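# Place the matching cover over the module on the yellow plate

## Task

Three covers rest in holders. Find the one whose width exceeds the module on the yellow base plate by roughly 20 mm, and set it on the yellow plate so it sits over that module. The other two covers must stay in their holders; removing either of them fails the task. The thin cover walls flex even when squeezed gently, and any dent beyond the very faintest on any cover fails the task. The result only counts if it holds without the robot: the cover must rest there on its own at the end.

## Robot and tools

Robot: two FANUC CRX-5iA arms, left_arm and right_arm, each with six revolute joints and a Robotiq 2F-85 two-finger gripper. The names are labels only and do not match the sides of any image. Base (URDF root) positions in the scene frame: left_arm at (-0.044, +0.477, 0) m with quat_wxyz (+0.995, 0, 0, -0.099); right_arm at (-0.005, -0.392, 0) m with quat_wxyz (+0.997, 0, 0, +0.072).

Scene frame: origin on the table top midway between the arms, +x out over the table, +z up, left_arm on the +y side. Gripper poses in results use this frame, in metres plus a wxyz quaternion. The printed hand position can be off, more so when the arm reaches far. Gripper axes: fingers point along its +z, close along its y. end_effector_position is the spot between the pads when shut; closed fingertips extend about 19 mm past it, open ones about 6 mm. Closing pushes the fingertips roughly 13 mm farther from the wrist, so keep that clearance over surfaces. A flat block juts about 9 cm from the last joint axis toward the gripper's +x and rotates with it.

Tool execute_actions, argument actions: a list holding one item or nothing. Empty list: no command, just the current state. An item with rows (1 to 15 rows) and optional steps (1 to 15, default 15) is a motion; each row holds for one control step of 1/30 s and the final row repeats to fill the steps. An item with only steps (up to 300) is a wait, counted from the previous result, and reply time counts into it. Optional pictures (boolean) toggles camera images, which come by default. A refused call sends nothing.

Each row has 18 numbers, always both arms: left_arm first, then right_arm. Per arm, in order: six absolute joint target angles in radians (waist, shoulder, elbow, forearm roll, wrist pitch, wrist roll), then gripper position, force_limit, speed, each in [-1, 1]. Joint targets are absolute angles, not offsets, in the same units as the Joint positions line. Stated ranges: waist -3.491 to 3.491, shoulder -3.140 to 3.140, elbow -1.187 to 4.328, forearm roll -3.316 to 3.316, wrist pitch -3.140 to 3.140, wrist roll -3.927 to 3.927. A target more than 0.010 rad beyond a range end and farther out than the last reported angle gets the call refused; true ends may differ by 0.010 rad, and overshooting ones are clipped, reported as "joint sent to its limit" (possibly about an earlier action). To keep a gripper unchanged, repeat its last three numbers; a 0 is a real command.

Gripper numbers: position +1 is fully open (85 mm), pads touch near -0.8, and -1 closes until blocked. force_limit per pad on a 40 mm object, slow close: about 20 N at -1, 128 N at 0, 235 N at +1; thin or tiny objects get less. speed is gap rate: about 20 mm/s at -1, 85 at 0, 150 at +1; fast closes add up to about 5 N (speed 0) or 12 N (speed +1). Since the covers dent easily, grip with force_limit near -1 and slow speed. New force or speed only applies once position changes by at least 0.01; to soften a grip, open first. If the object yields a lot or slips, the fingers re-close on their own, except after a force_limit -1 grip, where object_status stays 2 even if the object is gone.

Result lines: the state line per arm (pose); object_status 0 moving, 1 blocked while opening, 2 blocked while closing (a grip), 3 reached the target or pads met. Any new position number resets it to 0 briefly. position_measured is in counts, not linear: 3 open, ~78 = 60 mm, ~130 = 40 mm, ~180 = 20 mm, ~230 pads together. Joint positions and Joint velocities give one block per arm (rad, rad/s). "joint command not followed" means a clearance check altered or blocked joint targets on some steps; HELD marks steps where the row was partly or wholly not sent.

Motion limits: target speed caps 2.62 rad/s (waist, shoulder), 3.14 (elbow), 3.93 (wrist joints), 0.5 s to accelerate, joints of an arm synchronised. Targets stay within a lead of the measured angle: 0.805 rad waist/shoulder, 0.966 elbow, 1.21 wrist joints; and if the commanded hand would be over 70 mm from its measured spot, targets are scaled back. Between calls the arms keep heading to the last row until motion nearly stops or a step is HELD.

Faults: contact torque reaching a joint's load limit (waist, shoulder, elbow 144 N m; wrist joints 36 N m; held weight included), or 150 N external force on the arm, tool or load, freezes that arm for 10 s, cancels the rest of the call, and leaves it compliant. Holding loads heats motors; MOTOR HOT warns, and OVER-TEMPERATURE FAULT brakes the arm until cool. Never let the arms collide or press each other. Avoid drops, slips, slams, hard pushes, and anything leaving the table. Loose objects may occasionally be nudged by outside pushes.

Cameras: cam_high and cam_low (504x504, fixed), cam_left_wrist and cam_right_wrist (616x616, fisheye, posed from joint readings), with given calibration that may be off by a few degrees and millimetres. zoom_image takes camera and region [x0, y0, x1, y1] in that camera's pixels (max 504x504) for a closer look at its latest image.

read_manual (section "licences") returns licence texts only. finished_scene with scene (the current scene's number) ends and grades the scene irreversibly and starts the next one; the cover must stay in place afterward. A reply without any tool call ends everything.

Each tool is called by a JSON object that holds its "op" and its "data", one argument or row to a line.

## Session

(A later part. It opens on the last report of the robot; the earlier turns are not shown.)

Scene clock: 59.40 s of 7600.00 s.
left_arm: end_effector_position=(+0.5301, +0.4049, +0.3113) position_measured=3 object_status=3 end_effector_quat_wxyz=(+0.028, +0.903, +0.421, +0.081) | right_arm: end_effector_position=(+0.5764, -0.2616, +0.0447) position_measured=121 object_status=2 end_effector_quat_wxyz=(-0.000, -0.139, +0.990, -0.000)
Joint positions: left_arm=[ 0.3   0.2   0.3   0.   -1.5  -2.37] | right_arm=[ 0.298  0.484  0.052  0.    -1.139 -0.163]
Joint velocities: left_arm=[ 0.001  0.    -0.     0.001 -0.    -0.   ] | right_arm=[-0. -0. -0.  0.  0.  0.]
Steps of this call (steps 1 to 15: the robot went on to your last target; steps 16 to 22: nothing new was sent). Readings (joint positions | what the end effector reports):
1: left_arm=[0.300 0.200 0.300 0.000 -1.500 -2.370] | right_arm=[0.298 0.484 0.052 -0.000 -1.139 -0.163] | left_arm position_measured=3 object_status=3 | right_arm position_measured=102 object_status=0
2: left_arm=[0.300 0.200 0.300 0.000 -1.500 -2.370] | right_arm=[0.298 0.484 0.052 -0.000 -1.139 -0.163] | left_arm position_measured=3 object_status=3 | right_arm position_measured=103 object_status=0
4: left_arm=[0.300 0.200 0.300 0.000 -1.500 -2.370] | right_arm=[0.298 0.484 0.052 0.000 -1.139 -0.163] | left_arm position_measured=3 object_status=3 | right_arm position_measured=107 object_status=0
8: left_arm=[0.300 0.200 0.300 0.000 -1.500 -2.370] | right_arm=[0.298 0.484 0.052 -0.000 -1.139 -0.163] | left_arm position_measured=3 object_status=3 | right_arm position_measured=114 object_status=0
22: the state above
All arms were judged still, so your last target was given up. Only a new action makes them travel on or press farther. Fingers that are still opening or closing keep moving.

{"op": "execute_actions", "data": {
  "actions": [
    {"rows":[[0.3,0.2,0.3,0,-1.5,-2.37,1,0,0,0.298,0.410,0.157,0,-1.318,-0.163,-1,-1,-1]],"steps":15}
  ],
  "pictures": false
}}

{"op": "execute_actions", "data": {
  "actions": [
    {"rows":[[0.3,0.2,0.3,0,-1.5,-2.37,1,0,0,0.642,0.484,0.261,0,-1.348,-0.507,-1,-1,-1]],"steps":15}
  ],
  "pictures": false
}}

{"op": "execute_actions", "data": {
  "actions": [
    {"steps":8}
  ]
}}

{"op": "zoom_image", "data": {
  "camera": "cam_low",
  "region": [130, 220, 290, 310]
}}

Scene clock: 61.80 s of 7600.00 s.
left_arm: end_effector_position=(+0.5301, +0.4049, +0.3113) position_measured=3 object_status=3 end_effector_quat_wxyz=(+0.028, +0.903, +0.421, +0.081) | right_arm: end_effector_position=(+0.5750, -0.2623, +0.1303) position_measured=123 object_status=2 end_effector_quat_wxyz=(-0.000, -0.139, +0.990, -0.000)
Joint positions: left_arm=[ 0.3   0.2   0.3   0.   -1.5  -2.37] | right_arm=[ 0.298  0.41   0.157  0.    -1.318 -0.163]
Joint velocities: left_arm=[ 0.    -0.     0.001  0.001  0.001 -0.   ] | right_arm=[ 0.     0.001  0.    -0.001 -0.001 -0.   ]
Steps of this call (steps 1 to 57: nothing new was sent; steps 58 to 72: all 15 steps of this action). Readings (joint positions | what the end effector reports):
58: left_arm=[0.300 0.200 0.300 0.000 -1.500 -2.370] | right_arm=[0.298 0.484 0.052 0.000 -1.140 -0.163] | left_arm position_measured=3 object_status=3 | right_arm position_measured=121 object_status=2
59: left_arm=[0.300 0.200 0.300 0.000 -1.500 -2.370] | right_arm=[0.298 0.482 0.056 -0.000 -1.147 -0.163] | left_arm position_measured=3 object_status=3 | right_arm position_measured=121 object_status=2
61: left_arm=[0.300 0.200 0.300 0.000 -1.500 -2.370] | right_arm=[0.298 0.465 0.080 -0.000 -1.187 -0.163] | left_arm position_measured=3 object_status=3 | right_arm position_measured=121 object_status=2
65: left_arm=[0.300 0.200 0.300 0.000 -1.500 -2.370] | right_arm=[0.298 0.416 0.147 0.000 -1.301 -0.163] | left_arm position_measured=3 object_status=3 | right_arm position_measured=123 object_status=2
72: the state above

Scene clock: 62.30 s of 7600.00 s.
left_arm: end_effector_position=(+0.5301, +0.4049, +0.3113) position_measured=3 object_status=3 end_effector_quat_wxyz=(+0.028, +0.903, +0.421, +0.081) | right_arm: end_effector_position=(+0.5309, -0.0806, +0.1296) position_measured=123 object_status=2 end_effector_quat_wxyz=(-0.000, -0.139, +0.990, -0.000)
Joint positions: left_arm=[ 0.3   0.2   0.3   0.   -1.5  -2.37] | right_arm=[ 0.595  0.474  0.247 -0.    -1.344 -0.46 ]
Joint velocities: left_arm=[ 0.001  0.    -0.     0.002 -0.    -0.   ] | right_arm=[ 0.625  0.131  0.187 -0.    -0.053 -0.615]
Steps of this call (steps 1 to 15: all 15 steps of this action). Readings (joint positions | what the end effector reports):
1: left_arm=[0.300 0.200 0.300 0.000 -1.500 -2.370] | right_arm=[0.298 0.410 0.157 0.000 -1.318 -0.163] | left_arm position_measured=3 object_status=3 | right_arm position_measured=123 object_status=2
2: left_arm=[0.300 0.200 0.300 0.000 -1.500 -2.370] | right_arm=[0.303 0.412 0.159 0.000 -1.319 -0.167] | left_arm position_measured=3 object_status=3 | right_arm position_measured=123 object_status=2
4: left_arm=[0.300 0.200 0.300 0.000 -1.500 -2.370] | right_arm=[0.329 0.418 0.167 0.000 -1.321 -0.194] | left_arm position_measured=3 object_status=3 | right_arm position_measured=123 object_status=2
8: left_arm=[0.300 0.200 0.300 0.000 -1.500 -2.370] | right_arm=[0.427 0.439 0.196 -0.000 -1.329 -0.292] | left_arm position_measured=3 object_status=3 | right_arm position_measured=123 object_status=2
15: the state above

Scene clock: 62.57 s of 7600.00 s.
left_arm: end_effector_position=(+0.5301, +0.4049, +0.3113) position_measured=3 object_status=3 end_effector_quat_wxyz=(+0.028, +0.903, +0.421, +0.081) | right_arm: end_effector_position=(+0.5187, -0.0530, +0.1296) position_measured=123 object_status=2 end_effector_quat_wxyz=(-0.000, -0.139, +0.990, -0.000)
Joint positions: left_arm=[ 0.3   0.2   0.3   0.   -1.5  -2.37] | right_arm=[ 0.642  0.484  0.261 -0.    -1.348 -0.507]
Joint velocities: left_arm=[ 0.    -0.     0.001  0.001  0.001  0.   ] | right_arm=[ 0.     0.     0.     0.    -0.    -0.001]
Steps of this call (steps 1 to 8: the robot went on to your last target). Readings (joint positions | what the end effector reports):
1: left_arm=[0.300 0.200 0.300 0.000 -1.500 -2.370] | right_arm=[0.614 0.478 0.252 -0.000 -1.346 -0.479] | left_arm position_measured=3 object_status=3 | right_arm position_measured=123 object_status=2
2: left_arm=[0.300 0.200 0.300 0.000 -1.500 -2.370] | right_arm=[0.628 0.481 0.257 -0.000 -1.347 -0.493] | left_arm position_measured=3 object_status=3 | right_arm position_measured=123 object_status=2
4: left_arm=[0.300 0.200 0.300 0.000 -1.500 -2.370] | right_arm=[0.641 0.484 0.261 -0.000 -1.348 -0.506] | left_arm position_measured=3 object_status=3 | right_arm position_measured=123 object_status=2
8: the state above
camera_calibration (this result's frames):
cam_left_wrist: T_world_to_cam=[[0.735226, -0.67165, 0.0912571, -0.142151], [-0.675306, -0.714241, 0.183908, 0.620866], [-0.0583425, -0.196841, -0.978698, 0.566865], [0, 0, 0, 1]] pos_world=[0.55686, 0.459554, 0.453579]
cam_right_wrist: T_world_to_cam=[[-0.322549, 0.945769, -0.0385124, 0.222844], [0.915651, 0.322072, 0.240528, -0.456276], [0.239887, 0.0423181, -0.969878, 0.150623], [0, 0, 0, 1]] pos_world=[0.453535, -0.0701792, 0.264415]

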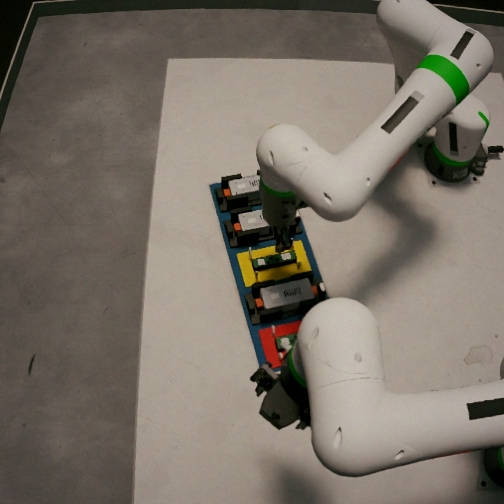

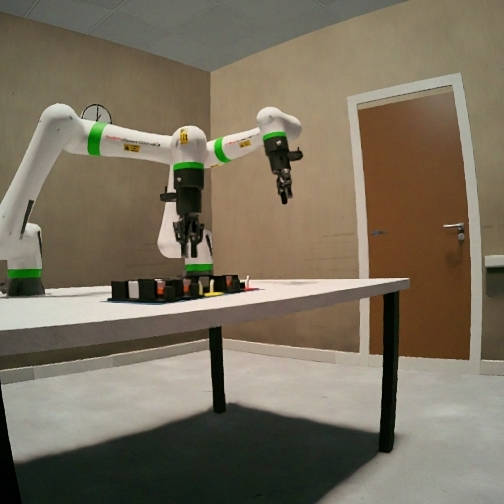

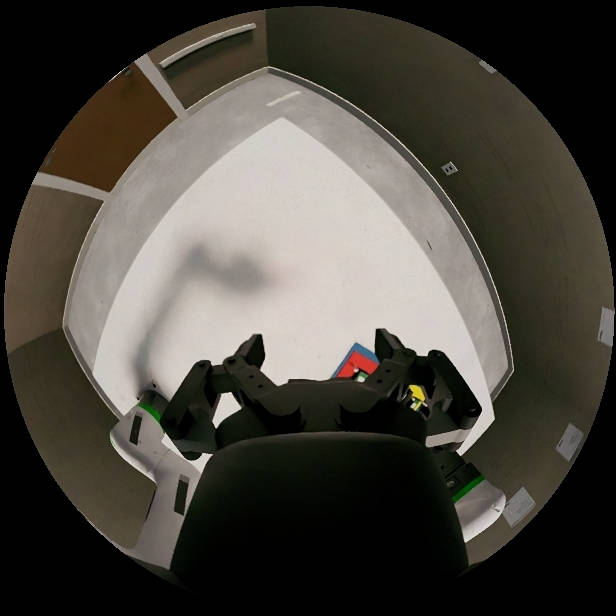

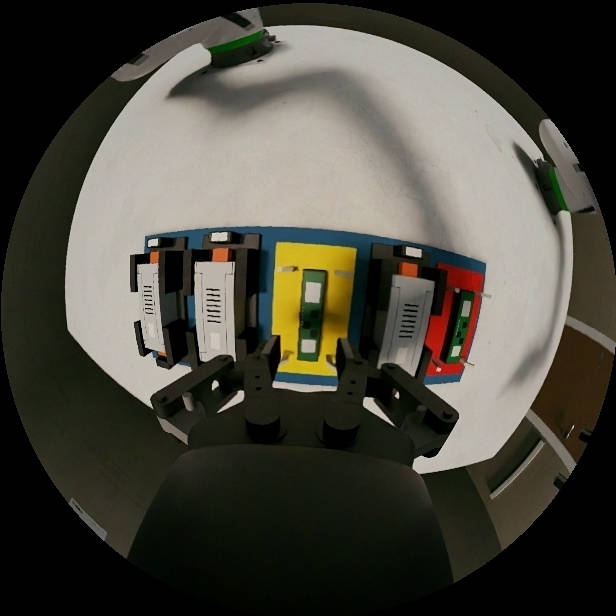

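Region (130, 220, 290, 310) of cam_low's 504x504 image, scaled by 3.150, with more detail than that image has; it fills the top 284 rows of this view, and the rest is white.

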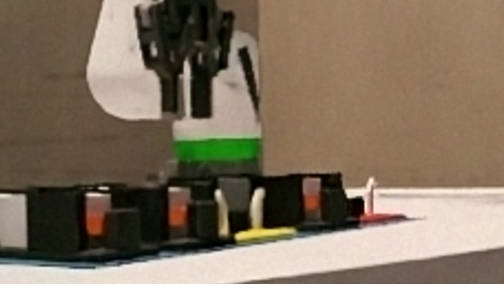

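{"op": "execute_actions", "data": {
  "actions": [
    {"rows":[[0.3,0.2,0.3,0,-1.5,-2.37,1,0,0,0.298,0.427,0.132,0,-1.276,-0.163,0.4,-1,1]],"steps":15}
  ],
  "pictures": false
}}

{"op": "execute_actions", "data": {
  "actions": [
    {"steps":8}
  ]
}}

{"op": "zoom_image", "data": {
  "camera": "cam_right_wrist",
  "region": [230, 190, 400, 390]
}}

{"op": "zoom_image", "data": {
  "camera": "cam_low",
  "region": [100, 250, 200, 310]
}}

Scene clock: 64.30 s of 7600.00 s.
left_arm: end_effector_position=(+0.5301, +0.4049, +0.3113) position_measured=3 object_status=3 end_effector_quat_wxyz=(+0.028, +0.903, +0.421, +0.081) | right_arm: end_effector_position=(+0.5732, -0.2325, +0.1127) position_measured=78 object_status=0 end_effector_quat_wxyz=(-0.000, -0.139, +0.990, -0.000)
Joint positions: left_arm=[ 0.3   0.2   0.3   0.   -1.5  -2.37] | right_arm=[ 0.345  0.435  0.15   0.    -1.286 -0.21 ]
Joint velocities: left_arm=[-0.001  0.     0.001 -0.    -0.    -0.   ] | right_arm=[-0.63  -0.105 -0.234  0.     0.129  0.617]
Steps of this call (steps 1 to 30: the robot went on to your last target; steps 31 to 37: nothing new was sent; steps 38 to 52: all 15 steps of this action). Readings (joint positions | what the end effector reports):
38: left_arm=[0.300 0.200 0.300 0.000 -1.500 -2.370] | right_arm=[0.642 0.484 0.261 -0.000 -1.348 -0.507] | left_arm position_measured=3 object_status=3 | right_arm position_measured=123 object_status=0
39: left_arm=[0.300 0.200 0.300 0.000 -1.500 -2.370] | right_arm=[0.638 0.484 0.260 0.000 -1.347 -0.503] | left_arm position_measured=3 object_status=3 | right_arm position_measured=120 object_status=0
41: left_arm=[0.300 0.200 0.300 0.000 -1.500 -2.370] | right_arm=[0.611 0.479 0.249 -0.000 -1.341 -0.476] | left_arm position_measured=3 object_status=3 | right_arm position_measured=102 object_status=0
45: left_arm=[0.300 0.200 0.300 0.000 -1.500 -2.370] | right_arm=[0.514 0.463 0.213 0.000 -1.321 -0.379] | left_arm position_measured=3 object_status=3 | right_arm position_measured=80 object_status=0
52: the state above

Scene clock: 64.57 s of 7600.00 s.
left_arm: end_effector_position=(+0.5301, +0.4049, +0.3113) position_measured=3 object_status=3 end_effector_quat_wxyz=(+0.028, +0.903, +0.421, +0.081) | right_arm: end_effector_position=(+0.5763, -0.2615, +0.1100) position_measured=78 object_status=3 end_effector_quat_wxyz=(-0.000, -0.139, +0.990, -0.000)
Joint positions: left_arm=[ 0.3   0.2   0.3   0.   -1.5  -2.37] | right_arm=[ 0.298  0.427  0.132  0.    -1.276 -0.163]
Joint velocities: left_arm=[-0.     0.    -0.001 -0.    -0.001  0.   ] | right_arm=[ 0.     0.    -0.001 -0.     0.     0.001]
Steps of this call (steps 1 to 8: the robot went on to your last target). Readings (joint positions | what the end effector reports):
1: left_arm=[0.300 0.200 0.300 0.000 -1.500 -2.370] | right_arm=[0.326 0.432 0.143 0.000 -1.282 -0.191] | left_arm position_measured=3 object_status=3 | right_arm position_measured=78 object_status=0
2: left_arm=[0.300 0.200 0.300 0.000 -1.500 -2.370] | right_arm=[0.312 0.429 0.137 0.000 -1.279 -0.177] | left_arm position_measured=3 object_status=3 | right_arm position_measured=78 object_status=3
4: left_arm=[0.300 0.200 0.300 0.000 -1.500 -2.370] | right_arm=[0.299 0.427 0.132 0.000 -1.276 -0.164] | left_arm position_measured=3 object_status=3 | right_arm position_measured=78 object_status=3
8: the state above
camera_calibration (this result's frames):
cam_left_wrist: T_world_to_cam=[[0.735226, -0.67165, 0.0912573, -0.142151], [-0.675306, -0.714241, 0.183908, 0.620866], [-0.0583422, -0.196841, -0.978698, 0.566865], [0, 0, 0, 1]] pos_world=[0.55686, 0.459554, 0.45358]
cam_right_wrist: T_world_to_cam=[[-0.322951, 0.94563, -0.0385481, 0.438029], [0.915501, 0.322468, 0.240566, -0.437007], [0.239917, 0.0424, -0.969867, 0.12657], [0, 0, 0, 1]] pos_world=[0.511176, -0.278659, 0.24477]

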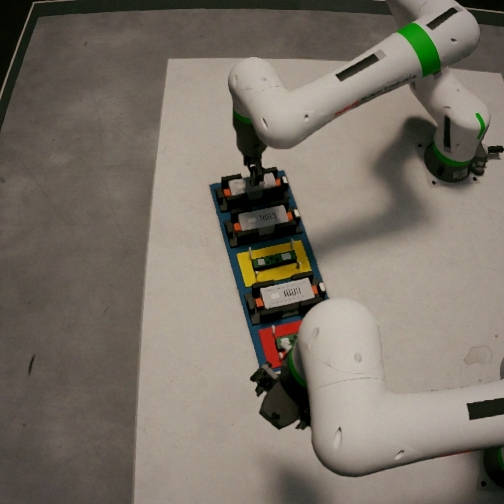

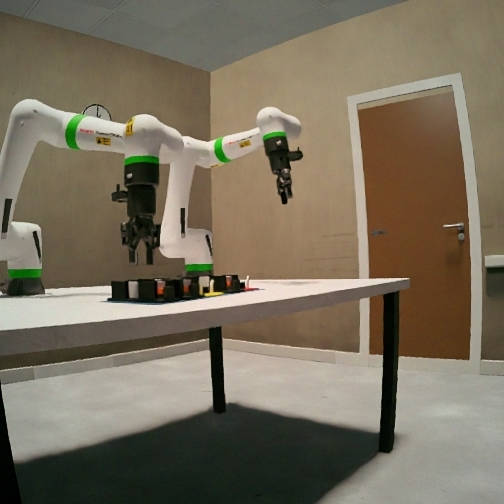

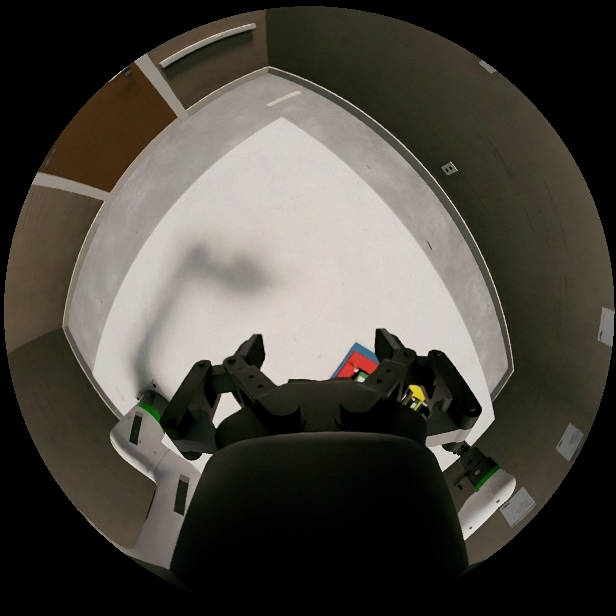

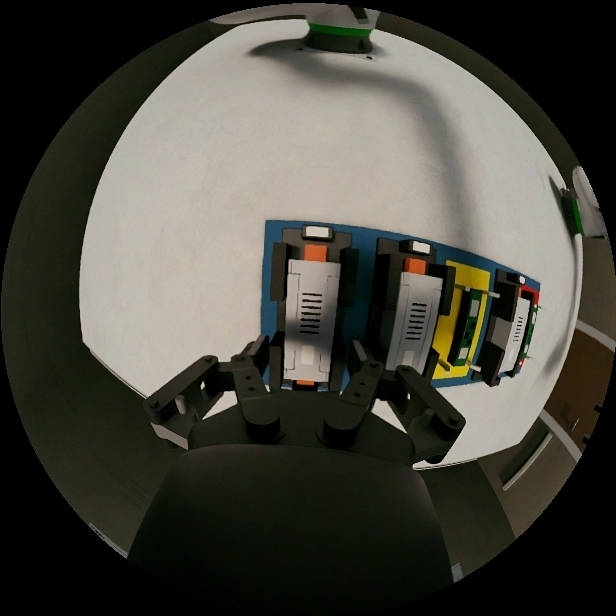

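Region (230, 190, 400, 390) of cam_right_wrist's 616x616 image, scaled by 2.520, with more detail than that image has; it fills the left 428 columns of this view, and the rest is white.

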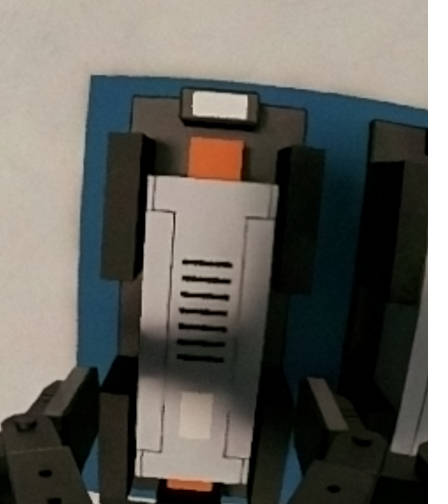

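Region (100, 250, 200, 310) of cam_low's 504x504 image, scaled by 5.040, with more detail than that image has; it fills the top 302 rows of this view, and the rest is white.

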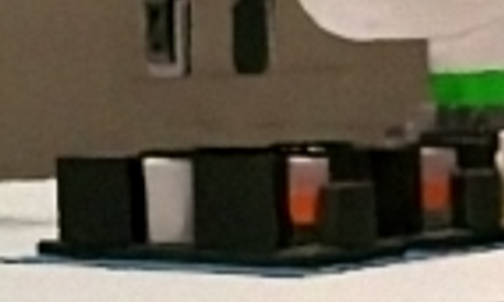

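{"op": "execute_actions", "data": {
  "actions": [
    {"rows":[[0.3,0.2,0.3,0,-1.5,-2.37,1,0,0,0.3295,0.200,-0.165,0,-1.206,-0.195,-1,-1,1]],"steps":15}
  ],
  "pictures": false
}}

{"op": "execute_actions", "data": {
  "actions": [
    {"rows":[[0.3,0.2,0.3,0,-1.5,-2.37,1,0,0,0.3295,0.242,-0.216,0,-1.113,-0.195,-1,-1,1]],"steps":15}
  ]
}}

{"op": "zoom_image", "data": {
  "camera": "cam_low",
  "region": [90, 240, 210, 310]
}}

{"op": "zoom_image", "data": {
  "camera": "cam_high",
  "region": [200, 140, 340, 240]
}}

Scene clock: 67.47 s of 7600.00 s.
left_arm: end_effector_position=(+0.5301, +0.4049, +0.3113) position_measured=3 object_status=3 end_effector_quat_wxyz=(+0.028, +0.903, +0.421, +0.081) | right_arm: end_effector_position=(+0.4848, -0.2880, +0.1103) position_measured=230 object_status=0 end_effector_quat_wxyz=(+0.000, -0.139, +0.990, +0.000)
Joint positions: left_arm=[ 0.3   0.2   0.3   0.   -1.5  -2.37] | right_arm=[ 0.329  0.2   -0.165 -0.    -1.206 -0.195]
Joint velocities: left_arm=[ 0.001  0.     0.     0.001 -0.001  0.   ] | right_arm=[ 0.001  0.    -0.006  0.001  0.001 -0.003]
Steps of this call (steps 1 to 30: the robot went on to your last target; steps 31 to 72: nothing new was sent; steps 73 to 87: all 15 steps of this action). Readings (joint positions | what the end effector reports):
73: left_arm=[0.300 0.200 0.300 0.000 -1.500 -2.370] | right_arm=[0.298 0.426 0.131 -0.000 -1.276 -0.163] | left_arm position_measured=3 object_status=3 | right_arm position_measured=78 object_status=0
74: left_arm=[0.300 0.200 0.300 0.000 -1.500 -2.370] | right_arm=[0.298 0.422 0.125 -0.000 -1.275 -0.163] | left_arm position_measured=3 object_status=3 | right_arm position_measured=81 object_status=0
76: left_arm=[0.300 0.200 0.300 0.000 -1.500 -2.370] | right_arm=[0.302 0.398 0.094 -0.000 -1.267 -0.166] | left_arm position_measured=3 object_status=3 | right_arm position_measured=99 object_status=0
80: left_arm=[0.300 0.200 0.300 0.000 -1.500 -2.370] | right_arm=[0.317 0.291 -0.046 -0.000 -1.234 -0.182] | left_arm position_measured=3 object_status=3 | right_arm position_measured=149 object_status=0
87: the state above

Scene clock: 67.97 s of 7600.00 s.
left_arm: end_effector_position=(+0.5301, +0.4049, +0.3113) position_measured=3 object_status=3 end_effector_quat_wxyz=(+0.028, +0.903, +0.421, +0.081) | right_arm: end_effector_position=(+0.4853, -0.2877, +0.0697) position_measured=230 object_status=3 end_effector_quat_wxyz=(-0.000, -0.139, +0.990, -0.000)
Joint positions: left_arm=[ 0.3   0.2   0.3   0.   -1.5  -2.37] | right_arm=[ 0.33   0.242 -0.216 -0.    -1.113 -0.195]
Joint velocities: left_arm=[ 0.     0.     0.    -0.002  0.001  0.   ] | right_arm=[ 0.    -0.001  0.     0.001 -0.001 -0.   ]
Steps of this call (steps 1 to 15: all 15 steps of this action). Readings (joint positions | what the end effector reports):
1: left_arm=[0.300 0.200 0.300 0.000 -1.500 -2.370] | right_arm=[0.329 0.200 -0.165 -0.000 -1.205 -0.195] | left_arm position_measured=3 object_status=3 | right_arm position_measured=230 object_status=0
2: left_arm=[0.300 0.200 0.300 0.000 -1.500 -2.370] | right_arm=[0.329 0.203 -0.169 -0.000 -1.198 -0.195] | left_arm position_measured=3 object_status=3 | right_arm position_measured=230 object_status=0
4: left_arm=[0.300 0.200 0.300 0.000 -1.500 -2.370] | right_arm=[0.329 0.221 -0.191 -0.000 -1.159 -0.195] | left_arm position_measured=3 object_status=3 | right_arm position_measured=230 object_status=0
8: left_arm=[0.300 0.200 0.300 0.000 -1.500 -2.370] | right_arm=[0.330 0.242 -0.216 -0.000 -1.114 -0.195] | left_arm position_measured=3 object_status=3 | right_arm position_measured=230 object_status=3
15: the state above
camera_calibration (this result's frames):
cam_left_wrist: T_world_to_cam=[[0.735226, -0.67165, 0.091257, -0.142151], [-0.675306, -0.71424, 0.183908, 0.620866], [-0.0583426, -0.196841, -0.978698, 0.566865], [0, 0, 0, 1]] pos_world=[0.55686, 0.459554, 0.453579]
cam_right_wrist: T_world_to_cam=[[-0.322233, 0.945881, -0.0384174, 0.431568], [0.915799, 0.321749, 0.240397, -0.335852], [0.239748, 0.0422813, -0.969914, 0.110456], [0, 0, 0, 1]] pos_world=[0.420157, -0.304822, 0.204451]

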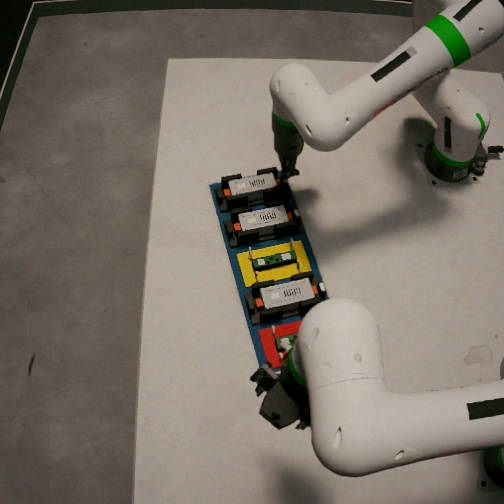

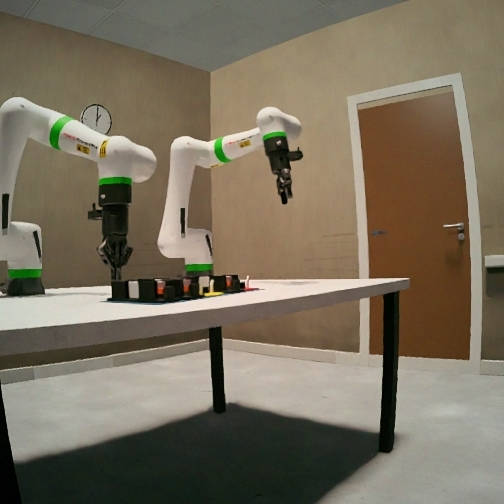

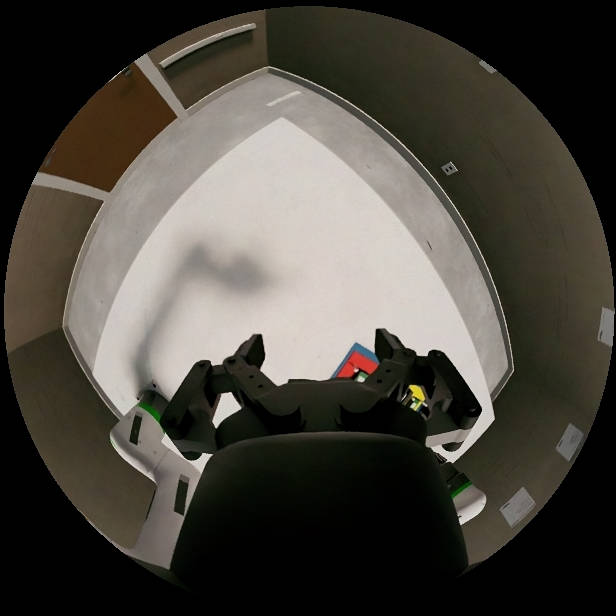

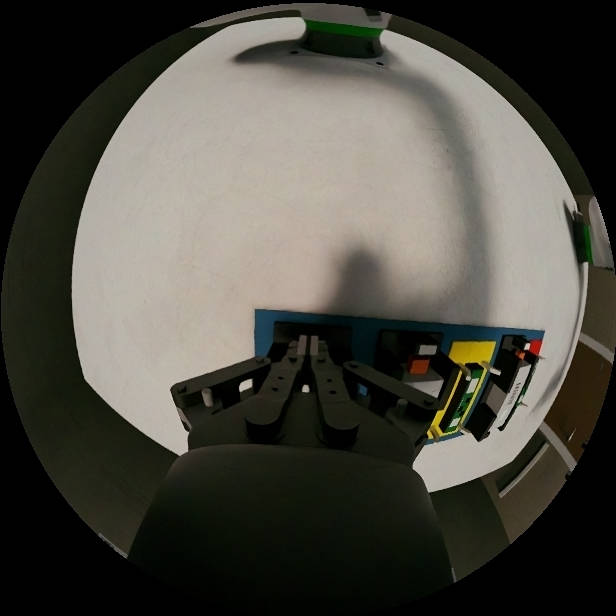

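Region (90, 240, 210, 310) of cam_low's 504x504 image, scaled by 4.200, with more detail than that image has; it fills the top 294 rows of this view, and the rest is white.

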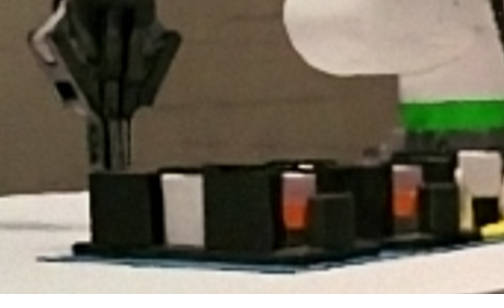

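Region (200, 140, 340, 240) of cam_high's 504x504 image, scaled by 3.600, with more detail than that image has; it fills the top 360 rows of this view, and the rest is white.

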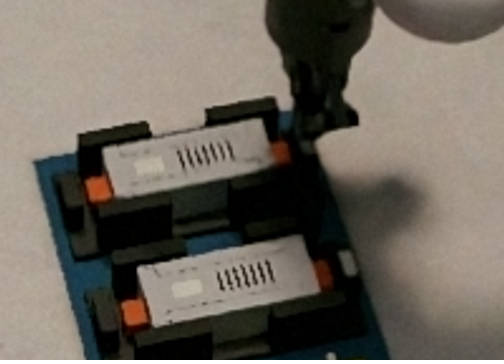

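{"op": "execute_actions", "data": {
  "actions": [
    {"rows":[[0.3,0.2,0.3,0,-1.5,-2.37,1,0,0,0.3295,0.253,-0.228,0,-1.090,-0.195,-1,-1,1],[0.3,0.2,0.3,0,-1.5,-2.37,1,0,0,0.3295,0.253,-0.228,0,-1.090,-0.195,-1,-1,1],[0.3,0.2,0.3,0,-1.5,-2.37,1,0,0,0.3295,0.253,-0.228,0,-1.090,-0.195,-1,-1,1],[0.3,0.2,0.3,0,-1.5,-2.37,1,0,0,0.3295,0.253,-0.228,0,-1.090,-0.195,-1,-1,1],[0.3,0.2,0.3,0,-1.5,-2.37,1,0,0,0.3295,0.253,-0.228,0,-1.090,-0.195,-1,-1,1],[0.3,0.2,0.3,0,-1.5,-2.37,1,0,0,0.3295,0.253,-0.228,0,-1.090,-0.195,-1,-1,1],[0.3,0.2,0.3,0,-1.5,-2.37,1,0,0,0.3295,0.253,-0.228,0,-1.090,-0.195,-1,-1,1],[0.3,0.2,0.3,0,-1.5,-2.37,1,0,0,0.3295,0.253,-0.228,0,-1.090,-0.195,-1,-1,1],[0.3,0.2,0.3,0,-1.5,-2.37,1,0,0,0.3295,0.260,-0.235,0,-1.076,-0.195,-1,-1,1]],"steps":15}
  ]
}}

{"op": "zoom_image", "data": {
  "camera": "cam_low",
  "region": [90, 240, 210, 310]
}}

Scene clock: 79.50 s of 7600.00 s.
left_arm: end_effector_position=(+0.5301, +0.4049, +0.3113) position_measured=3 object_status=3 end_effector_quat_wxyz=(+0.028, +0.903, +0.421, +0.081) | right_arm: end_effector_position=(+0.4853, -0.2878, +0.0617) position_measured=230 object_status=3 end_effector_quat_wxyz=(+0.000, -0.139, +0.990, -0.000)
Joint positions: left_arm=[ 0.3   0.2   0.3   0.   -1.5  -2.37] | right_arm=[ 0.33   0.251 -0.226  0.    -1.094 -0.195]
Joint velocities: left_arm=[ 0.001  0.     0.    -0.    -0.001 -0.   ] | right_arm=[ 0.001  0.    -0.001 -0.    -0.    -0.   ]
FORCE FAULT: contact force on the right arm reached its limit, and that arm stopped for 10 seconds. The contact can be on any part of that arm, not only on its tool. That arm's remaining commands of this call were not run. That arm holds still and accepts commands again. Move the arm away from the contact; if what it grips holds it there, let go first. Pushing or pulling that hard again can fault the arm again.
The stop of the right arm began at step 46 of this call (marked STOPPED below). From that step on that arm followed nothing that you had sent. 11 of its steps, steps kept back included, did not run and will not run. Nothing is kept back now, and the robot has no last target.
Steps of this call (steps 1 to 15: the robot went on to your last target; steps 16 to 41: nothing new was sent; steps 42 to 56: all 15 steps of this action; steps 57 to 346: the stop continued). Readings (joint positions | what the end effector reports):
42: left_arm=[0.300 0.200 0.300 0.000 -1.500 -2.370] | right_arm=[0.330 0.242 -0.216 0.000 -1.112 -0.195] | left_arm position_measured=3 object_status=3 | right_arm position_measured=230 object_status=3
43: left_arm=[0.300 0.200 0.300 0.000 -1.500 -2.370] | right_arm=[0.330 0.245 -0.220 0.000 -1.105 -0.195] | left_arm position_measured=3 object_status=3 | right_arm position_measured=230 object_status=3
45: left_arm=[0.300 0.200 0.300 0.000 -1.500 -2.370] | right_arm=[0.330 0.251 -0.226 0.000 -1.094 -0.195] | left_arm position_measured=3 object_status=3 | right_arm position_measured=230 object_status=3
46: left_arm=[0.300 0.200 0.300 0.000 -1.500 -2.370] | right_arm=[0.330 0.251 -0.226 0.000 -1.094 -0.195] | left_arm position_measured=3 object_status=3 | right_arm position_measured=230 object_status=3 STOPPED (the right arm)
49: left_arm=[0.300 0.200 0.300 0.000 -1.500 -2.370] | right_arm=[0.330 0.251 -0.226 0.000 -1.094 -0.195] | left_arm position_measured=3 object_status=3 | right_arm position_measured=230 object_status=3
346: the state above
camera_calibration (this result's frames):
cam_left_wrist: T_world_to_cam=[[0.735226, -0.671651, 0.091257, -0.142151], [-0.675306, -0.71424, 0.183908, 0.620866], [-0.0583426, -0.196841, -0.978698, 0.566865], [0, 0, 0, 1]] pos_world=[0.55686, 0.459554, 0.453579]
cam_right_wrist: T_world_to_cam=[[-0.322403, 0.945809, -0.0387591, 0.431481], [0.915626, 0.321981, 0.240745, -0.333747], [0.240178, 0.0421282, -0.969814, 0.102481], [0, 0, 0, 1]] pos_world=[0.420085, -0.304956, 0.196459]

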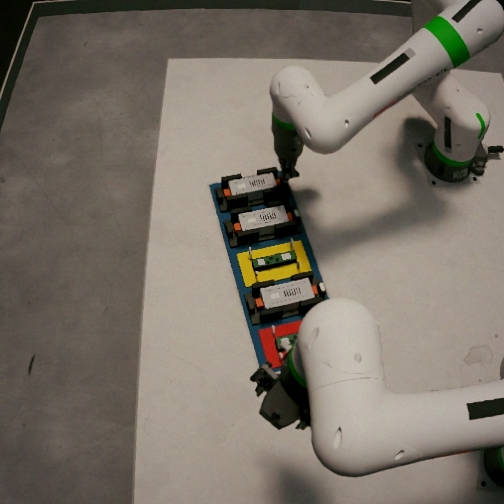

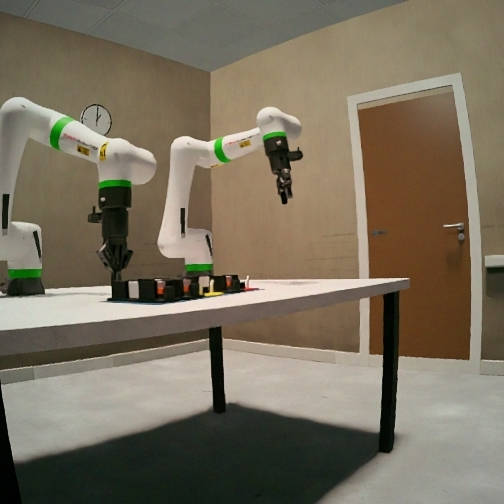

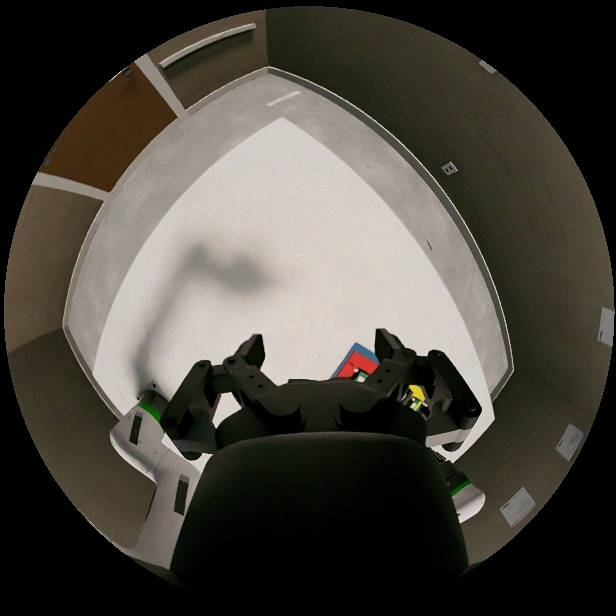

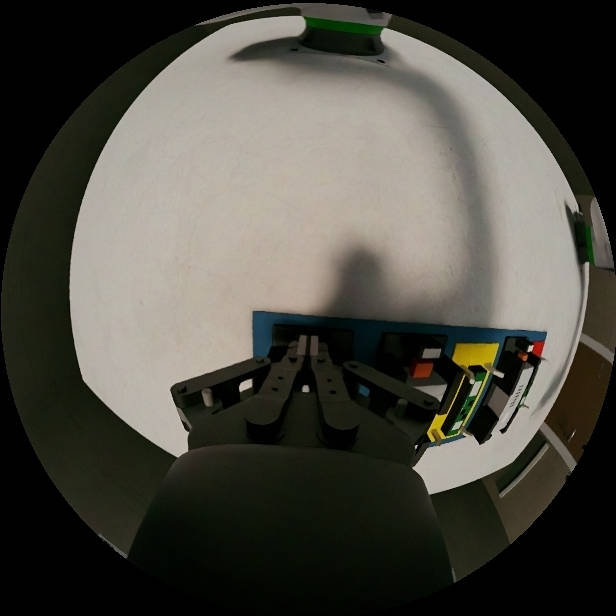

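Region (90, 240, 210, 310) of cam_low's 504x504 image, scaled by 4.200, with more detail than that image has; it fills the top 294 rows of this view, and the rest is white.

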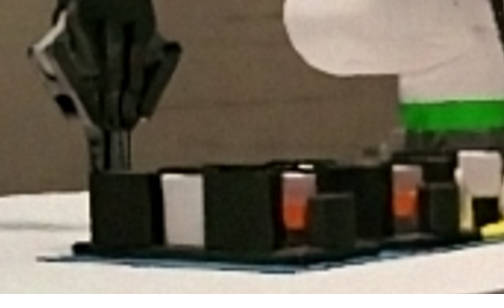

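{"op": "execute_actions", "data": {
  "actions": [
    {"rows":[[0.3,0.2,0.3,0,-1.5,-2.37,1,0,0,0.3295,0.200,-0.165,0,-1.206,-0.195,0.4,-1,1]],"steps":12}
  ],
  "pictures": false
}}

{"op": "execute_actions", "data": {
  "actions": [
    {"rows":[[0.3,0.2,0.3,0,-1.5,-2.37,1,0,0,0.298,0.427,0.132,0,-1.276,-0.163,0.4,-1,1]],"steps":15}
  ],
  "pictures": false
}}

{"op": "execute_actions", "data": {
  "actions": [
    {"rows":[[0.3,0.2,0.3,0,-1.5,-2.37,1,0,0,0.298,0.493,0.040,0,-1.118,-0.163,0.4,-1,1]],"steps":15}
  ],
  "pictures": false
}}

{"op": "execute_actions", "data": {
  "actions": [
    {"rows":[[0.3,0.2,0.3,0,-1.5,-2.37,1,0,0,0.298,0.493,0.040,0,-1.118,-0.163,-1,-1,-1]],"steps":15}
  ],
  "pictures": false
}}

{"op": "execute_actions", "data": {
  "actions": [
    {"steps":20}
  ],
  "pictures": false
}}

{"op": "execute_actions", "data": {
  "actions": [
    {"rows":[[0.3,0.2,0.3,0,-1.5,-2.37,1,0,0,0.298,0.491,0.043,0,-1.123,-0.163,-1,-1,-1],[0.3,0.2,0.3,0,-1.5,-2.37,1,0,0,0.298,0.489,0.046,0,-1.128,-0.163,-1,-1,-1],[0.3,0.2,0.3,0,-1.5,-2.37,1,0,0,0.298,0.487,0.049,0,-1.133,-0.163,-1,-1,-1],[0.3,0.2,0.3,0,-1.5,-2.37,1,0,0,0.298,0.485,0.052,0,-1.138,-0.163,-1,-1,-1],[0.3,0.2,0.3,0,-1.5,-2.37,1,0,0,0.298,0.482,0.055,0,-1.144,-0.163,-1,-1,-1],[0.3,0.2,0.3,0,-1.5,-2.37,1,0,0,0.298,0.480,0.058,0,-1.149,-0.163,-1,-1,-1],[0.3,0.2,0.3,0,-1.5,-2.37,1,0,0,0.298,0.478,0.062,0,-1.155,-0.163,-1,-1,-1],[0.3,0.2,0.3,0,-1.5,-2.37,1,0,0,0.298,0.475,0.065,0,-1.161,-0.163,-1,-1,-1]],"steps":15}
  ]
}}

{"op": "zoom_image", "data": {
  "camera": "cam_low",
  "region": [90, 240, 210, 310]
}}

Scene clock: 82.60 s of 7600.00 s.
left_arm: end_effector_position=(+0.5301, +0.4049, +0.3113) position_measured=3 object_status=3 end_effector_quat_wxyz=(+0.028, +0.903, +0.421, +0.081) | right_arm: end_effector_position=(+0.4846, -0.2881, +0.1102) position_measured=107 object_status=0 end_effector_quat_wxyz=(-0.000, -0.139, +0.990, +0.000)
Joint positions: left_arm=[ 0.3   0.2   0.3   0.   -1.5  -2.37] | right_arm=[ 0.33   0.2   -0.165 -0.    -1.206 -0.195]
Joint velocities: left_arm=[ 0.    -0.    -0.001 -0.001  0.001  0.   ] | right_arm=[-0.     0.     0.002  0.     0.     0.001]
Steps of this call (steps 1 to 81: nothing new was sent; steps 82 to 93: all 12 steps of this action). Readings (joint positions | what the end effector reports):
82: left_arm=[0.300 0.200 0.300 0.000 -1.500 -2.370] | right_arm=[0.330 0.250 -0.226 0.000 -1.095 -0.195] | left_arm position_measured=3 object_status=3 | right_arm position_measured=230 object_status=0
83: left_arm=[0.300 0.200 0.300 0.000 -1.500 -2.370] | right_arm=[0.330 0.248 -0.222 0.000 -1.102 -0.195] | left_arm position_measured=3 object_status=3 | right_arm position_measured=228 object_status=0
85: left_arm=[0.300 0.200 0.300 0.000 -1.500 -2.370] | right_arm=[0.330 0.230 -0.200 0.000 -1.142 -0.195] | left_arm position_measured=3 object_status=3 | right_arm position_measured=210 object_status=0
89: left_arm=[0.300 0.200 0.300 0.000 -1.500 -2.370] | right_arm=[0.330 0.200 -0.165 0.000 -1.205 -0.195] | left_arm position_measured=3 object_status=3 | right_arm position_measured=159 object_status=0
93: the state above

Scene clock: 83.10 s of 7600.00 s.
left_arm: end_effector_position=(+0.5301, +0.4049, +0.3113) position_measured=3 object_status=3 end_effector_quat_wxyz=(+0.028, +0.903, +0.421, +0.081) | right_arm: end_effector_position=(+0.5762, -0.2617, +0.1099) position_measured=78 object_status=3 end_effector_quat_wxyz=(-0.000, -0.139, +0.990, -0.000)
Joint positions: left_arm=[ 0.3   0.2   0.3   0.   -1.5  -2.37] | right_arm=[ 0.298  0.427  0.132 -0.    -1.276 -0.163]
Joint velocities: left_arm=[-0.001 -0.     0.    -0.     0.001  0.   ] | right_arm=[-0.     0.     0.007  0.001 -0.001  0.   ]
Steps of this call (steps 1 to 15: all 15 steps of this action). Readings (joint positions | what the end effector reports):
1: left_arm=[0.300 0.200 0.300 0.000 -1.500 -2.370] | right_arm=[0.330 0.200 -0.164 -0.000 -1.206 -0.195] | left_arm position_measured=3 object_status=3 | right_arm position_measured=95 object_status=0
2: left_arm=[0.300 0.200 0.300 0.000 -1.500 -2.370] | right_arm=[0.329 0.205 -0.159 -0.000 -1.208 -0.195] | left_arm position_measured=3 object_status=3 | right_arm position_measured=87 object_status=0
4: left_arm=[0.300 0.200 0.300 0.000 -1.500 -2.370] | right_arm=[0.326 0.229 -0.127 -0.000 -1.215 -0.191] | left_arm position_measured=3 object_status=3 | right_arm position_measured=80 object_status=0
8: left_arm=[0.300 0.200 0.300 0.000 -1.500 -2.370] | right_arm=[0.311 0.337 0.014 -0.000 -1.248 -0.176] | left_arm position_measured=3 object_status=3 | right_arm position_measured=78 object_status=0
15: the state above

Scene clock: 83.60 s of 7600.00 s.
left_arm: end_effector_position=(+0.5301, +0.4049, +0.3113) position_measured=3 object_status=3 end_effector_quat_wxyz=(+0.028, +0.903, +0.421, +0.081) | right_arm: end_effector_position=(+0.5758, -0.2618, +0.0348) position_measured=78 object_status=3 end_effector_quat_wxyz=(-0.000, -0.139, +0.990, -0.000)
Joint positions: left_arm=[ 0.3   0.2   0.3   0.   -1.5  -2.37] | right_arm=[ 0.298  0.493  0.04  -0.    -1.118 -0.163]
Joint velocities: left_arm=[ 0.     0.    -0.    -0.    -0.001  0.   ] | right_arm=[ 0.001 -0.001 -0.    -0.     0.    -0.   ]
Steps of this call (steps 1 to 15: all 15 steps of this action). Readings (joint positions | what the end effector reports):
1: left_arm=[0.300 0.200 0.300 0.000 -1.500 -2.370] | right_arm=[0.298 0.427 0.132 -0.000 -1.276 -0.163] | left_arm position_measured=3 object_status=3 | right_arm position_measured=78 object_status=3
2: left_arm=[0.300 0.200 0.300 0.000 -1.500 -2.370] | right_arm=[0.298 0.430 0.128 0.000 -1.268 -0.163] | left_arm position_measured=3 object_status=3 | right_arm position_measured=78 object_status=3
4: left_arm=[0.300 0.200 0.300 0.000 -1.500 -2.370] | right_arm=[0.298 0.446 0.104 0.000 -1.228 -0.163] | left_arm position_measured=3 object_status=3 | right_arm position_measured=78 object_status=3
8: left_arm=[0.300 0.200 0.300 -0.000 -1.500 -2.370] | right_arm=[0.298 0.490 0.045 -0.000 -1.127 -0.163] | left_arm position_measured=3 object_status=3 | right_arm position_measured=78 object_status=3
15: the state above

Scene clock: 84.10 s of 7600.00 s.
left_arm: end_effector_position=(+0.5301, +0.4049, +0.3113) position_measured=3 object_status=3 end_effector_quat_wxyz=(+0.028, +0.903, +0.421, +0.081) | right_arm: end_effector_position=(+0.5758, -0.2619, +0.0348) position_measured=100 object_status=0 end_effector_quat_wxyz=(-0.000, -0.139, +0.990, -0.000)
Joint positions: left_arm=[ 0.3   0.2   0.3   0.   -1.5  -2.37] | right_arm=[ 0.298  0.493  0.04  -0.    -1.118 -0.163]
Joint velocities: left_arm=[ 0.    -0.    -0.001 -0.     0.001  0.   ] | right_arm=[-0.     0.    -0.     0.     0.     0.001]
Steps of this call (steps 1 to 15: all 15 steps of this action). Readings (joint positions | what the end effector reports):
1: left_arm=[0.300 0.200 0.300 0.000 -1.500 -2.370] | right_arm=[0.298 0.493 0.040 -0.000 -1.118 -0.163] | left_arm position_measured=3 object_status=3 | right_arm position_measured=78 object_status=0
2: left_arm=[0.300 0.200 0.300 0.000 -1.500 -2.370] | right_arm=[0.298 0.493 0.040 -0.000 -1.118 -0.163] | left_arm position_measured=3 object_status=3 | right_arm position_measured=78 object_status=0
4: left_arm=[0.300 0.200 0.300 0.000 -1.500 -2.370] | right_arm=[0.298 0.493 0.040 -0.000 -1.118 -0.163] | left_arm position_measured=3 object_status=3 | right_arm position_measured=81 object_status=0
8: left_arm=[0.300 0.200 0.300 0.000 -1.500 -2.370] | right_arm=[0.298 0.493 0.040 -0.000 -1.118 -0.163] | left_arm position_measured=3 object_status=3 | right_arm position_measured=88 object_status=0
15: the state above

Scene clock: 84.77 s of 7600.00 s.
left_arm: end_effector_position=(+0.5301, +0.4049, +0.3113) position_measured=3 object_status=3 end_effector_quat_wxyz=(+0.028, +0.903, +0.421, +0.081) | right_arm: end_effector_position=(+0.5759, -0.2619, +0.0349) position_measured=121 object_status=2 end_effector_quat_wxyz=(-0.000, -0.139, +0.990, -0.000)
Joint positions: left_arm=[ 0.3   0.2   0.3   0.   -1.5  -2.37] | right_arm=[ 0.298  0.493  0.04   0.    -1.118 -0.163]
Joint velocities: left_arm=[-0.     0.001  0.     0.001  0.001  0.   ] | right_arm=[-0.     0.     0.001 -0.     0.     0.002]
Steps of this call (steps 1 to 15: the robot went on to your last target; steps 16 to 20: nothing new was sent). Readings (joint positions | what the end effector reports):
1: left_arm=[0.300 0.200 0.300 0.000 -1.500 -2.370] | right_arm=[0.298 0.493 0.040 -0.000 -1.118 -0.163] | left_arm position_measured=3 object_status=3 | right_arm position_measured=102 object_status=0
2: left_arm=[0.300 0.200 0.300 0.000 -1.500 -2.370] | right_arm=[0.298 0.493 0.040 -0.000 -1.118 -0.163] | left_arm position_measured=3 object_status=3 | right_arm position_measured=104 object_status=0
4: left_arm=[0.300 0.200 0.300 0.000 -1.500 -2.370] | right_arm=[0.298 0.493 0.040 -0.000 -1.118 -0.163] | left_arm position_measured=3 object_status=3 | right_arm position_measured=107 object_status=0
8: left_arm=[0.300 0.200 0.300 0.000 -1.500 -2.370] | right_arm=[0.298 0.493 0.040 0.000 -1.118 -0.163] | left_arm position_measured=3 object_status=3 | right_arm position_measured=114 object_status=0
20: the state above
All arms were judged still, so your last target was given up. Only a new action makes them travel on or press farther. Fingers that are still opening or closing keep moving.

Scene clock: 85.27 s of 7600.00 s.
left_arm: end_effector_position=(+0.5301, +0.4049, +0.3113) position_measured=3 object_status=3 end_effector_quat_wxyz=(+0.028, +0.903, +0.421, +0.081) | right_arm: end_effector_position=(+0.5769, -0.2614, +0.0550) position_measured=121 object_status=2 end_effector_quat_wxyz=(-0.000, -0.139, +0.990, -0.000)
Joint positions: left_arm=[ 0.3   0.2   0.3   0.   -1.5  -2.37] | right_arm=[ 0.298  0.475  0.065  0.    -1.161 -0.163]
Joint velocities: left_arm=[ 0.     0.001  0.    -0.     0.     0.   ] | right_arm=[-0.    -0.     0.001 -0.001 -0.     0.001]
Steps of this call (steps 1 to 15: all 15 steps of this action). Readings (joint positions | what the end effector reports):
1: left_arm=[0.300 0.200 0.300 0.000 -1.500 -2.370] | right_arm=[0.298 0.493 0.040 -0.000 -1.118 -0.163] | left_arm position_measured=3 object_status=3 | right_arm position_measured=121 object_status=2
2: left_arm=[0.300 0.200 0.300 0.000 -1.500 -2.370] | right_arm=[0.298 0.492 0.041 0.000 -1.121 -0.163] | left_arm position_measured=3 object_status=3 | right_arm position_measured=121 object_status=2
4: left_arm=[0.300 0.200 0.300 -0.000 -1.500 -2.370] | right_arm=[0.298 0.489 0.047 0.000 -1.130 -0.163] | left_arm position_measured=3 object_status=3 | right_arm position_measured=121 object_status=2
8: left_arm=[0.300 0.200 0.300 0.000 -1.500 -2.370] | right_arm=[0.298 0.480 0.059 0.000 -1.151 -0.163] | left_arm position_measured=3 object_status=3 | right_arm position_measured=121 object_status=2
15: the state above
camera_calibration (this result's frames):
cam_left_wrist: T_world_to_cam=[[0.735227, -0.67165, 0.0912573, -0.142152], [-0.675306, -0.714241, 0.183908, 0.620866], [-0.0583422, -0.196841, -0.978698, 0.566865], [0, 0, 0, 1]] pos_world=[0.55686, 0.459554, 0.453579]
cam_right_wrist: T_world_to_cam=[[-0.322754, 0.945697, -0.0385674, 0.435911], [0.915588, 0.322286, 0.24048, -0.424445], [0.239851, 0.0423041, -0.969888, 0.0730842], [0, 0, 0, 1]] pos_world=[0.511779, -0.278538, 0.189766]

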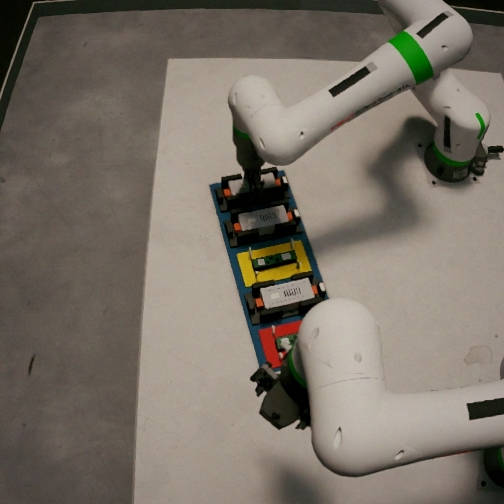

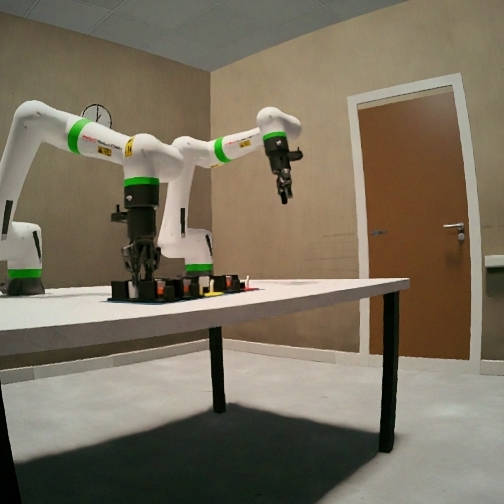

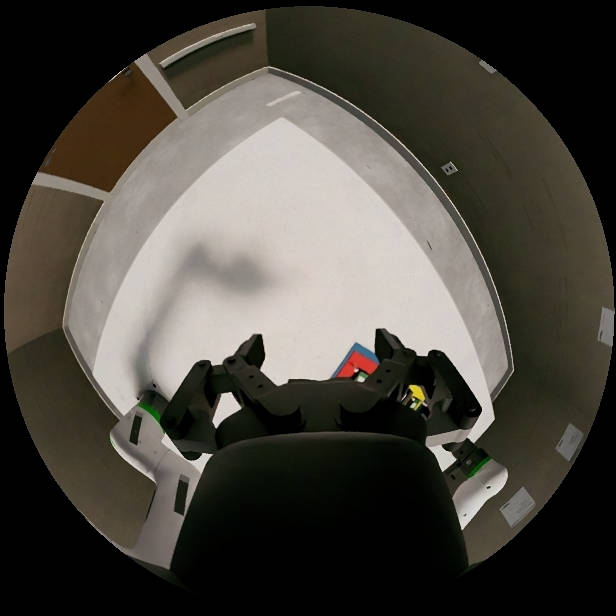

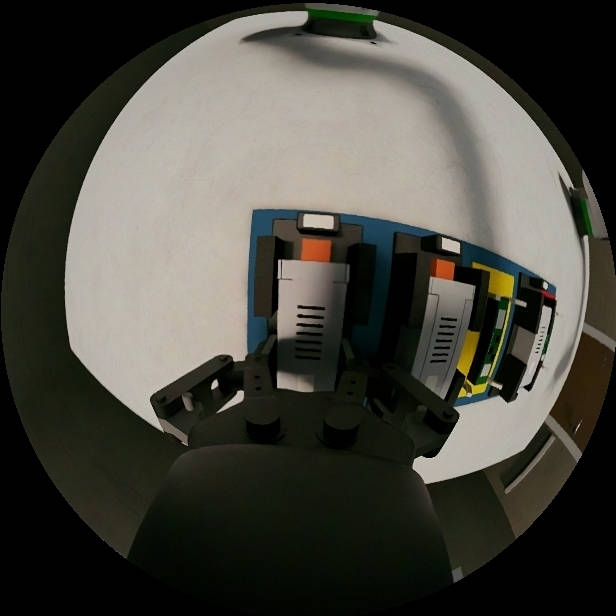

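Region (90, 240, 210, 310) of cam_low's 504x504 image, scaled by 4.200, with more detail than that image has; it fills the top 294 rows of this view, and the rest is white.

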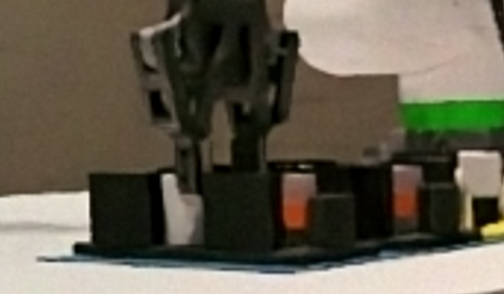

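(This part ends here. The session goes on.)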